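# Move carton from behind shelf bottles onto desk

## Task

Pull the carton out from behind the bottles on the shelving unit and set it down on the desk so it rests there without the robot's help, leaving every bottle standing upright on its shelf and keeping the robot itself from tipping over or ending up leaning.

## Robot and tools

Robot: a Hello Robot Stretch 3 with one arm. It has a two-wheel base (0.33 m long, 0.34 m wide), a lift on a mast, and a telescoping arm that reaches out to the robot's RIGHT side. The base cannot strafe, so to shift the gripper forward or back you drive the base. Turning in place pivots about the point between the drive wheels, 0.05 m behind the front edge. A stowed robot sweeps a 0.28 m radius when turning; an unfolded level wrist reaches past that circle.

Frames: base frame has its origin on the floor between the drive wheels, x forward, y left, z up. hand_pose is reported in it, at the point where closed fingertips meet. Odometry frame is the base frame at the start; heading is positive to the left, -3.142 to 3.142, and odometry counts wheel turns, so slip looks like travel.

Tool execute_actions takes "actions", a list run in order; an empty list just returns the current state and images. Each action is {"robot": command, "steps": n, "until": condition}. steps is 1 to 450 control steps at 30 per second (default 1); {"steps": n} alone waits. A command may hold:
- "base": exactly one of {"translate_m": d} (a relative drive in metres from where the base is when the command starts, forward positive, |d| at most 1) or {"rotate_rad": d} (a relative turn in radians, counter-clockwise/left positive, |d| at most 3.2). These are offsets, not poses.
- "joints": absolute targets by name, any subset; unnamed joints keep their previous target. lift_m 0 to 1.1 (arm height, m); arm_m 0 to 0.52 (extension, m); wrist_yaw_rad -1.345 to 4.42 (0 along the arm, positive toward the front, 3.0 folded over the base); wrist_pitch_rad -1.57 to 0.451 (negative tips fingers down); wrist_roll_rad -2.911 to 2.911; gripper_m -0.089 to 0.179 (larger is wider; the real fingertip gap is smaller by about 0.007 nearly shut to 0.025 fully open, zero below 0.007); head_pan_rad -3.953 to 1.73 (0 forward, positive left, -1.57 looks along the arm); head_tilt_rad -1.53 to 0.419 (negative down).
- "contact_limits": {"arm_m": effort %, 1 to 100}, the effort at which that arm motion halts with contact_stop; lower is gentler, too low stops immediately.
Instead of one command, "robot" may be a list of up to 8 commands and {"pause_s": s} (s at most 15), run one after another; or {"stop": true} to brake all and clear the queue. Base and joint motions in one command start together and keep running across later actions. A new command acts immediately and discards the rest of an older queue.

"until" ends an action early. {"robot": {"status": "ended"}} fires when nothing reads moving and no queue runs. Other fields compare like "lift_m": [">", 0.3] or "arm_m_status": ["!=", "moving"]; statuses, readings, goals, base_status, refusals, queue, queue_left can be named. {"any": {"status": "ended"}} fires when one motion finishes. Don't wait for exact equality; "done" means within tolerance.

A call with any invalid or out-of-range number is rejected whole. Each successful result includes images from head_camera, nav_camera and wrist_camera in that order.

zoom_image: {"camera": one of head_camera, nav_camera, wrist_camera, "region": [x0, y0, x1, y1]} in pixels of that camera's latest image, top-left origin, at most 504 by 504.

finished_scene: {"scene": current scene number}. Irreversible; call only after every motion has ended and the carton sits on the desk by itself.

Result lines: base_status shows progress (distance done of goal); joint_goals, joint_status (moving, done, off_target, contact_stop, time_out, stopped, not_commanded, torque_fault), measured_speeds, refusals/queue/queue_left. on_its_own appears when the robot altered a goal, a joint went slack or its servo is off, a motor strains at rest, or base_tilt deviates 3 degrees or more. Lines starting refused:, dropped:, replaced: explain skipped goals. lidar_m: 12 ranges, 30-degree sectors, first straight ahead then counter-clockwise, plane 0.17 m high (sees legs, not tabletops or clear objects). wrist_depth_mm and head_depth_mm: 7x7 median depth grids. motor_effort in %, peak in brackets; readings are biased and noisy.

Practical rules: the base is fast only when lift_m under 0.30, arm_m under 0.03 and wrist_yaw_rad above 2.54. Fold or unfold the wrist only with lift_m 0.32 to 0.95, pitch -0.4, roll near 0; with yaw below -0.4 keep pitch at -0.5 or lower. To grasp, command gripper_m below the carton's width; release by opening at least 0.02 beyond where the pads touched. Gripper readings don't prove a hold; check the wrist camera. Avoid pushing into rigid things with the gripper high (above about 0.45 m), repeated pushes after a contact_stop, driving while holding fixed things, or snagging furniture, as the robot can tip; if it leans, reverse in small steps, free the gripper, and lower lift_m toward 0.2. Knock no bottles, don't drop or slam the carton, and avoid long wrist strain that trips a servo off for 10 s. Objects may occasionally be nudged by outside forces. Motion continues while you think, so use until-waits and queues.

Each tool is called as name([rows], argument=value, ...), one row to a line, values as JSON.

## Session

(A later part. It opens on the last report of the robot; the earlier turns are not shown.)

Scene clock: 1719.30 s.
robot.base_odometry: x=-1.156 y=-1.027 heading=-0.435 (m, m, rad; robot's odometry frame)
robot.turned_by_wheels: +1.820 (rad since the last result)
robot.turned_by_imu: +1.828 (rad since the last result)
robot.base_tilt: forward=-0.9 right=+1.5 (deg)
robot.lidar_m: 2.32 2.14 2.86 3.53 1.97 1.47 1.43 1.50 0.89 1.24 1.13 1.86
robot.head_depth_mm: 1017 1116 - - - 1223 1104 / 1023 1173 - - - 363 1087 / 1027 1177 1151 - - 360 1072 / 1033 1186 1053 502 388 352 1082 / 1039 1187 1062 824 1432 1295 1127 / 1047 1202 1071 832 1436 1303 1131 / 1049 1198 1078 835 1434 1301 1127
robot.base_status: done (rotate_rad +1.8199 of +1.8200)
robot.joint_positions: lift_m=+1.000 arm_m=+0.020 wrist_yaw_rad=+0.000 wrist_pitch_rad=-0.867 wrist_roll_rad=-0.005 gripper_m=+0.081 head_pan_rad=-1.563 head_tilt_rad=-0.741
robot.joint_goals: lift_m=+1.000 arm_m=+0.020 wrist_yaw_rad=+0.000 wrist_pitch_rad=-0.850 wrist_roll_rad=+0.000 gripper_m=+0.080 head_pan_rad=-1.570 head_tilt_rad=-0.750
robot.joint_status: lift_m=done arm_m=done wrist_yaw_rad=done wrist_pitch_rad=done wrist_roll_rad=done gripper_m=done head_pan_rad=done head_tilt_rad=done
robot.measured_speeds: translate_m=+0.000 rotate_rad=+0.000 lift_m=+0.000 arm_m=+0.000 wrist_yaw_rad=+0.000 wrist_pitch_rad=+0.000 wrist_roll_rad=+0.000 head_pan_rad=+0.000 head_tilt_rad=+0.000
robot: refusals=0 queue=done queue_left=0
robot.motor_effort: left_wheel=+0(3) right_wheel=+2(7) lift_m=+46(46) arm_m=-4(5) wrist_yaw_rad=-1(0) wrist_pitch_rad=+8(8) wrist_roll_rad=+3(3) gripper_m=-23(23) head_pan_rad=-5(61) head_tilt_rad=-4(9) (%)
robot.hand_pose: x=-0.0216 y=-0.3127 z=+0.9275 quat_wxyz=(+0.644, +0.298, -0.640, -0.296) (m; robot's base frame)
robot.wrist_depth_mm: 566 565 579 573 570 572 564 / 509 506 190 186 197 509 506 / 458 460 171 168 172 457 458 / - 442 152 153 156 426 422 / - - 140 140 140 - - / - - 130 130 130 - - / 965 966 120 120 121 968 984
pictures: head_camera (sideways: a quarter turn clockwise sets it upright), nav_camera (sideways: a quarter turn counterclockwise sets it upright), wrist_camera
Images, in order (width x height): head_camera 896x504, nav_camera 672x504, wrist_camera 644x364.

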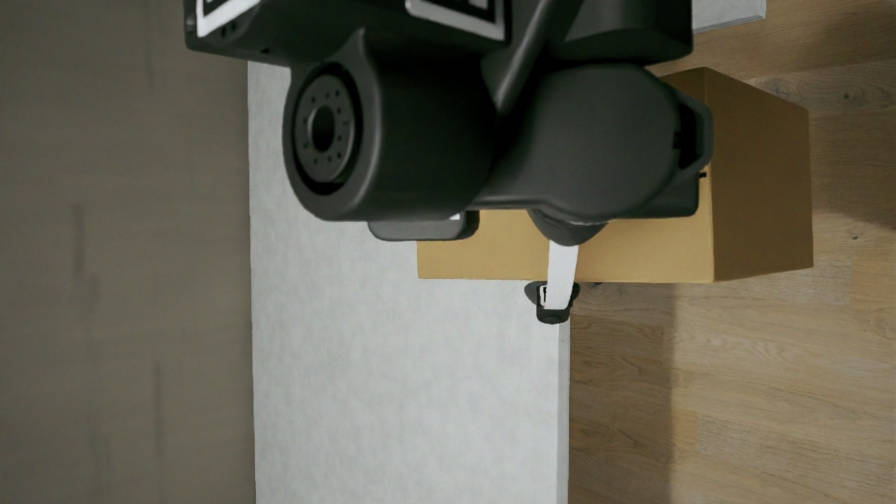

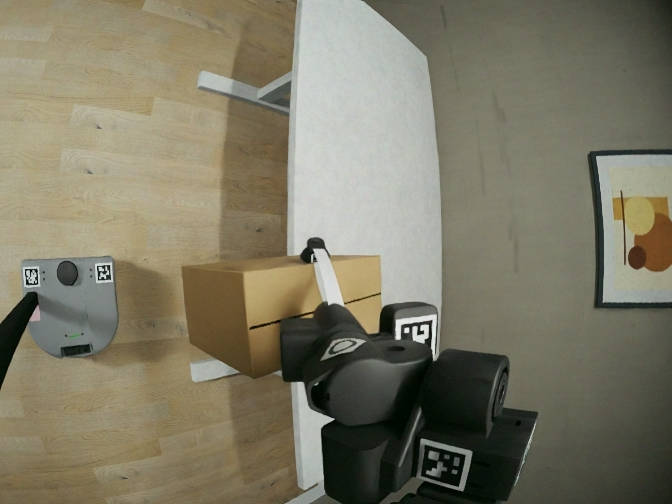

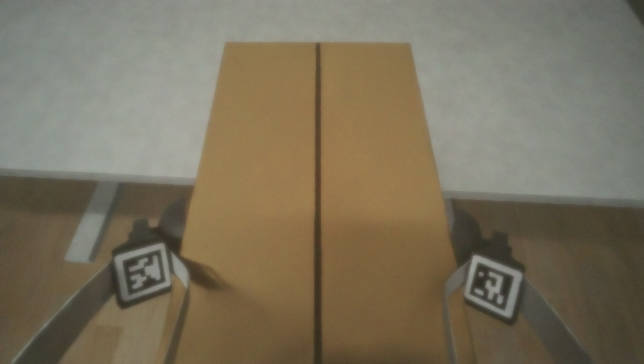

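execute_actions([
  {"robot": [{"joints": {"arm_m": 0.41}}, {"joints": {"lift_m": 0.94}}], "steps": 450, "until": {"robot": {"status": "ended"}}},
])

Scene clock: 1739.00 s.
robot.base_odometry: x=-1.156 y=-1.027 heading=-0.435 (m, m, rad; robot's odometry frame)
robot.turned_by_wheels: +0.000 (rad since the last result)
robot.turned_by_imu: -0.002 (rad since the last result)
robot.base_tilt: forward=-0.9 right=+1.6 (deg)
robot.lidar_m: 2.33 2.14 2.87 3.52 1.97 1.47 1.43 1.50 0.89 1.24 1.13 1.85
robot.head_depth_mm: 1013 - 954 794 1319 1266 1109 / 1000 1214 1025 809 1408 1280 1111 / 1008 - 712 744 1412 1296 1105 / 1030 1187 760 764 1429 1297 1120 / 1038 1194 1059 824 1428 1302 1127 / 1043 1199 1071 833 1422 1306 1132 / 1049 1204 1078 836 1446 1319 1133
robot.base_status: done (rotate_rad +1.8200 of +1.8200)
robot.joint_positions: lift_m=+0.943 arm_m=+0.410 wrist_yaw_rad=+0.000 wrist_pitch_rad=-0.841 wrist_roll_rad=-0.006 gripper_m=+0.081 head_pan_rad=-1.563 head_tilt_rad=-0.741
robot.joint_goals: lift_m=+0.943 arm_m=+0.410 wrist_yaw_rad=+0.000 wrist_pitch_rad=-0.850 wrist_roll_rad=+0.000 gripper_m=+0.080 head_pan_rad=-1.570 head_tilt_rad=-0.750
robot.joint_status: lift_m=contact_stop arm_m=done wrist_yaw_rad=done wrist_pitch_rad=done wrist_roll_rad=done gripper_m=done head_pan_rad=done head_tilt_rad=done
robot.measured_speeds: translate_m=+0.000 rotate_rad=+0.000 lift_m=+0.001 arm_m=+0.000 wrist_yaw_rad=+0.000 wrist_pitch_rad=+0.120 wrist_roll_rad=+0.000 head_pan_rad=+0.000 head_tilt_rad=+0.000
robot: refusals=0 queue=dropped queue_left=0
robot.on_its_own: lift_m is slack since a contact_stop, until your next command for it
robot.motor_effort: left_wheel=+1(0) right_wheel=+0(3) lift_m=+30(46) arm_m=+3(3) wrist_yaw_rad=+0(0) wrist_pitch_rad=-7(8) wrist_roll_rad=+3(3) gripper_m=-23(23) head_pan_rad=-5(4) head_tilt_rad=-3(4) (%)
robot.hand_pose: x=-0.0215 y=-0.7075 z=+0.8748 quat_wxyz=(+0.647, +0.290, -0.643, -0.288) (m; robot's base frame)
robot.wrist_depth_mm: 511 506 505 501 510 516 503 / 444 443 199 189 199 445 446 / 398 400 173 169 174 403 400 / 364 360 153 153 153 362 360 / 333 335 140 139 140 337 334 / 304 296 128 129 128 - 304 / 280 279 119 119 119 276 281
pictures: head_camera (sideways: a quarter turn clockwise sets it upright), nav_camera (sideways: a quarter turn counterclockwise sets it upright), wrist_camera
Images, in order (width x height): head_camera 896x504, nav_camera 672x504, wrist_camera 644x364.

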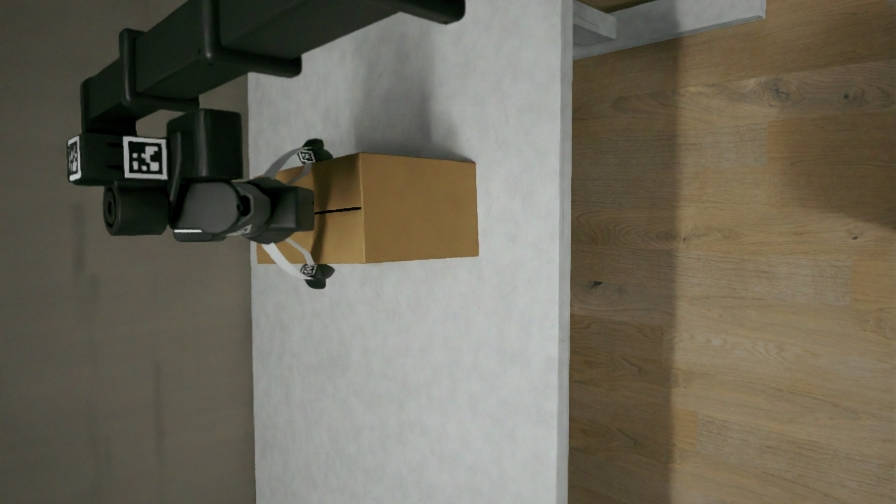

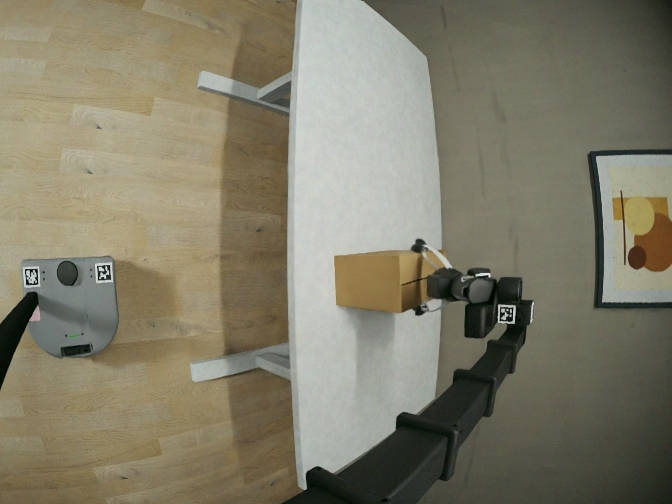

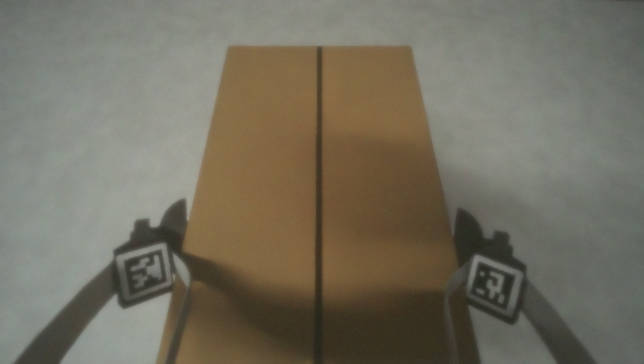

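execute_actions([
  {"robot": [{"joints": {"lift_m": 0.947}}, {"joints": {"gripper_m": 0.175}}], "steps": 200, "until": {"robot": {"status": "ended"}}},
])

Scene clock: 1755.50 s.
robot.base_odometry: x=-1.156 y=-1.027 heading=-0.435 (m, m, rad; robot's odometry frame)
robot.turned_by_wheels: +0.000 (rad since the last result)
robot.turned_by_imu: -0.001 (rad since the last result)
robot.base_tilt: forward=-0.9 right=+1.6 (deg)
robot.lidar_m: 2.33 2.14 2.88 3.53 1.97 1.46 1.44 1.49 0.90 1.24 1.13 1.85
robot.head_depth_mm: 1014 - 949 801 1319 1265 1104 / 992 1217 1026 809 1401 1272 1109 / 989 - 710 743 1419 1291 1122 / 1036 1190 745 757 1416 1298 1122 / 1037 1199 1056 826 1429 1298 1119 / 1042 1205 1068 828 1429 1308 1128 / 1044 1204 1073 838 1440 1310 1137
robot.base_status: done (rotate_rad +1.8199 of +1.8200)
robot.joint_positions: lift_m=+0.947 arm_m=+0.410 wrist_yaw_rad=+0.000 wrist_pitch_rad=-0.857 wrist_roll_rad=-0.005 gripper_m=+0.175 head_pan_rad=-1.563 head_tilt_rad=-0.741
robot.joint_goals: lift_m=+0.947 arm_m=+0.410 wrist_yaw_rad=+0.000 wrist_pitch_rad=-0.850 wrist_roll_rad=+0.000 gripper_m=+0.175 head_pan_rad=-1.570 head_tilt_rad=-0.750
robot.joint_status: lift_m=done arm_m=done wrist_yaw_rad=done wrist_pitch_rad=done wrist_roll_rad=done gripper_m=done head_pan_rad=done head_tilt_rad=done
robot.measured_speeds: translate_m=+0.000 rotate_rad=+0.000 lift_m=+0.000 arm_m=+0.000 wrist_yaw_rad=+0.000 wrist_pitch_rad=+0.000 wrist_roll_rad=+0.000 head_pan_rad=+0.000 head_tilt_rad=+0.000
robot: refusals=0 queue=done queue_left=0
robot.motor_effort: left_wheel=+0(0) right_wheel=+1(2) lift_m=+43(45) arm_m=+3(4) wrist_yaw_rad=+0(1) wrist_pitch_rad=+4(5) wrist_roll_rad=+3(3) gripper_m=+0(93) head_pan_rad=-5(5) head_tilt_rad=-4(3) (%)
robot.hand_pose: x=-0.0216 y=-0.7043 z=+0.8760 quat_wxyz=(+0.645, +0.295, -0.641, -0.293) (m; robot's base frame)
robot.wrist_depth_mm: 491 491 483 491 501 494 490 / 436 435 190 187 194 442 438 / 391 398 170 167 171 396 390 / 355 361 152 152 155 356 357 / 329 328 140 139 140 336 328 / 309 299 129 129 128 299 302 / 283 277 120 119 119 278 281
pictures: head_camera (sideways: a quarter turn clockwise sets it upright), nav_camera (sideways: a quarter turn counterclockwise sets it upright), wrist_camera
Images, in order (width x height): head_camera 896x504, nav_camera 672x504, wrist_camera 644x364.

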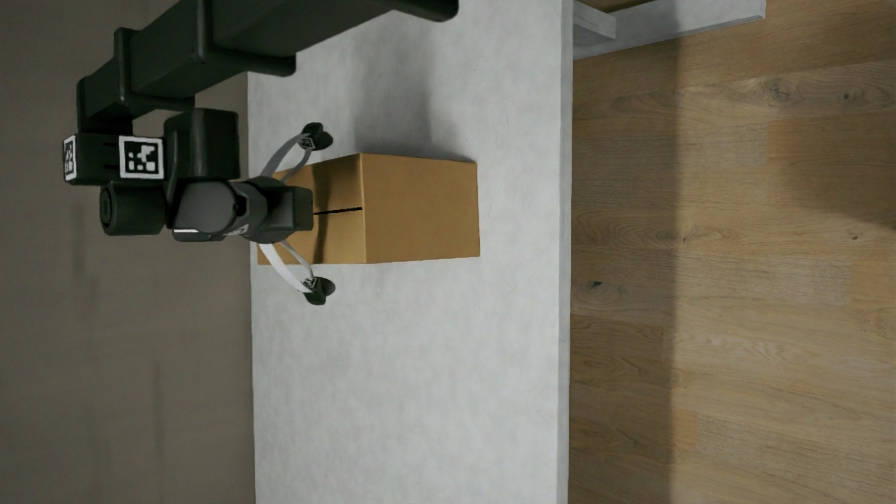

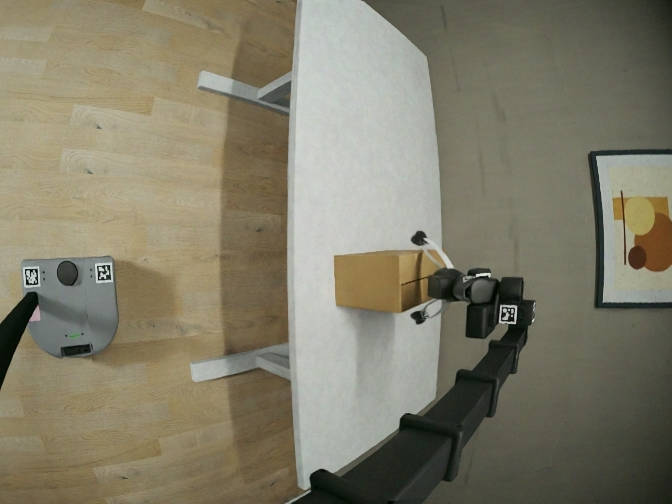

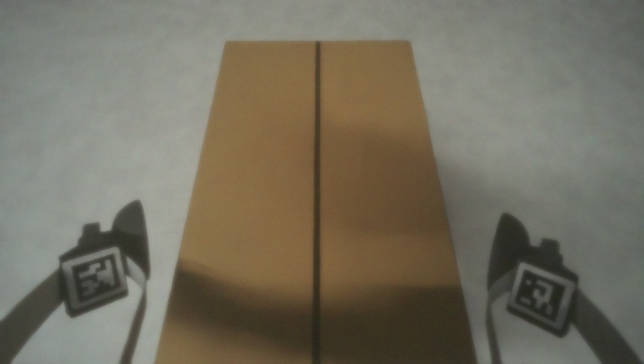

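execute_actions([
  {"robot": {"joints": {"lift_m": 1.01, "head_pan_rad": 1.42, "head_tilt_rad": -0.22}}, "steps": 200, "until": {"robot": {"status": "ended"}}},
])

Scene clock: 1768.87 s.
robot.base_odometry: x=-1.156 y=-1.027 heading=-0.435 (m, m, rad; robot's odometry frame)
robot.turned_by_wheels: +0.000 (rad since the last result)
robot.turned_by_imu: -0.001 (rad since the last result)
robot.base_tilt: forward=-0.9 right=+1.6 (deg)
robot.lidar_m: 2.33 2.13 2.87 3.54 1.97 1.47 1.44 1.50 0.89 1.24 1.13 1.85
robot.head_depth_mm: 3184 3364 3462 3725 2829 1952 1489 / 3151 3325 3523 3712 2848 1955 1502 / 3141 3220 3320 3496 2870 1992 1493 / 3059 3204 3346 3564 2859 1978 1513 / 3085 3205 3351 3575 2947 1994 1533 / 3096 3193 3309 3527 2949 2018 1536 / 3019 3113 3331 3442 2936 2023 1543
robot.base_status: done (rotate_rad +1.8199 of +1.8200)
robot.joint_positions: lift_m=+1.010 arm_m=+0.410 wrist_yaw_rad=+0.000 wrist_pitch_rad=-0.858 wrist_roll_rad=-0.005 gripper_m=+0.175 head_pan_rad=+1.413 head_tilt_rad=-0.231
robot.joint_goals: lift_m=+1.010 arm_m=+0.410 wrist_yaw_rad=+0.000 wrist_pitch_rad=-0.850 wrist_roll_rad=+0.000 gripper_m=+0.175 head_pan_rad=+1.420 head_tilt_rad=-0.220
robot.joint_status: lift_m=done arm_m=done wrist_yaw_rad=done wrist_pitch_rad=done wrist_roll_rad=done gripper_m=done head_pan_rad=done head_tilt_rad=done
robot.measured_speeds: translate_m=+0.000 rotate_rad=+0.000 lift_m=+0.000 arm_m=+0.000 wrist_yaw_rad=+0.000 wrist_pitch_rad=+0.000 wrist_roll_rad=+0.000 head_pan_rad=+0.000 head_tilt_rad=+0.000
robot: refusals=0 queue=done queue_left=0
robot.motor_effort: left_wheel=+1(0) right_wheel=+2(1) lift_m=+44(47) arm_m=+3(3) wrist_yaw_rad=+0(1) wrist_pitch_rad=+4(4) wrist_roll_rad=+3(3) gripper_m=+0(1) head_pan_rad=+4(58) head_tilt_rad=+4(31) (%)
robot.hand_pose: x=-0.0216 y=-0.7041 z=+0.9388 quat_wxyz=(+0.645, +0.295, -0.641, -0.294) (m; robot's base frame)
robot.wrist_depth_mm: 592 584 598 590 591 582 580 / 526 525 520 527 527 522 527 / 474 474 466 246 464 472 472 / 425 430 415 223 414 426 425 / 394 406 213 205 382 400 392 / 372 364 195 190 196 356 362 / 337 336 179 176 182 338 336
pictures: head_camera (sideways: a quarter turn clockwise sets it upright), nav_camera (sideways: a quarter turn counterclockwise sets it upright), wrist_camera
Images, in order (width x height): head_camera 896x504, nav_camera 672x504, wrist_camera 644x364.

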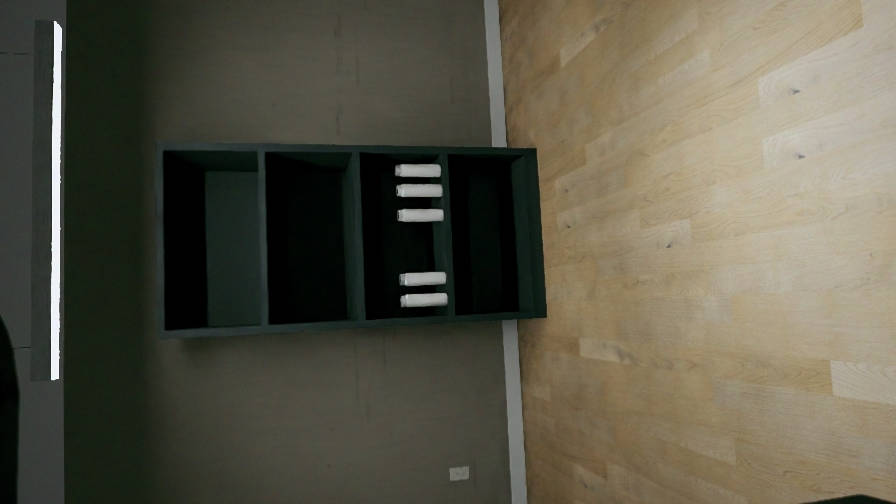

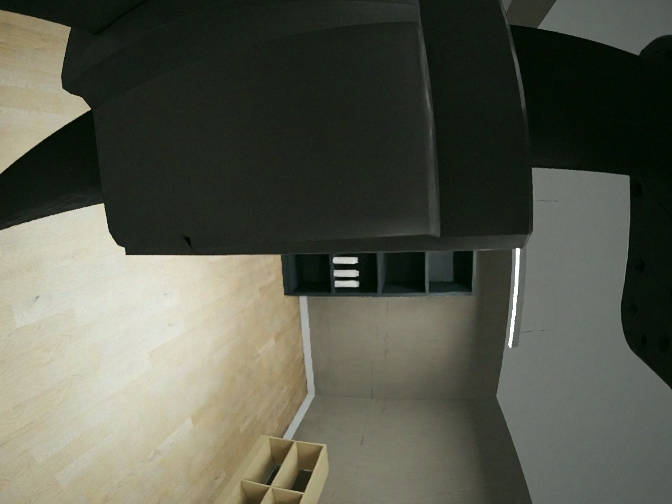

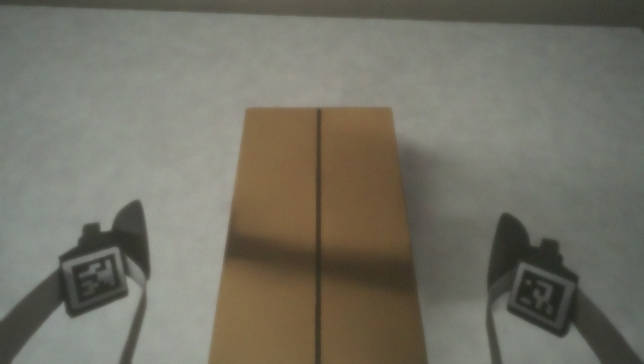

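zoom_image(camera="head_camera", region=[340, 130, 560, 340])

Region (340, 130, 560, 340) of head_camera's 896x504 image, scaled by 2.291, with more detail than that image has; it fills the top 481 rows of this view, and the rest is white.

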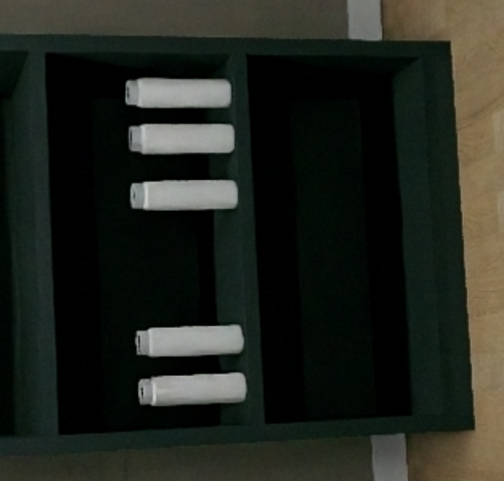

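All five bottles are upright, the carton is resting on the desk, and the robot is clear of it.

finished_scene(scene=1)

The scene is finished: the task was done.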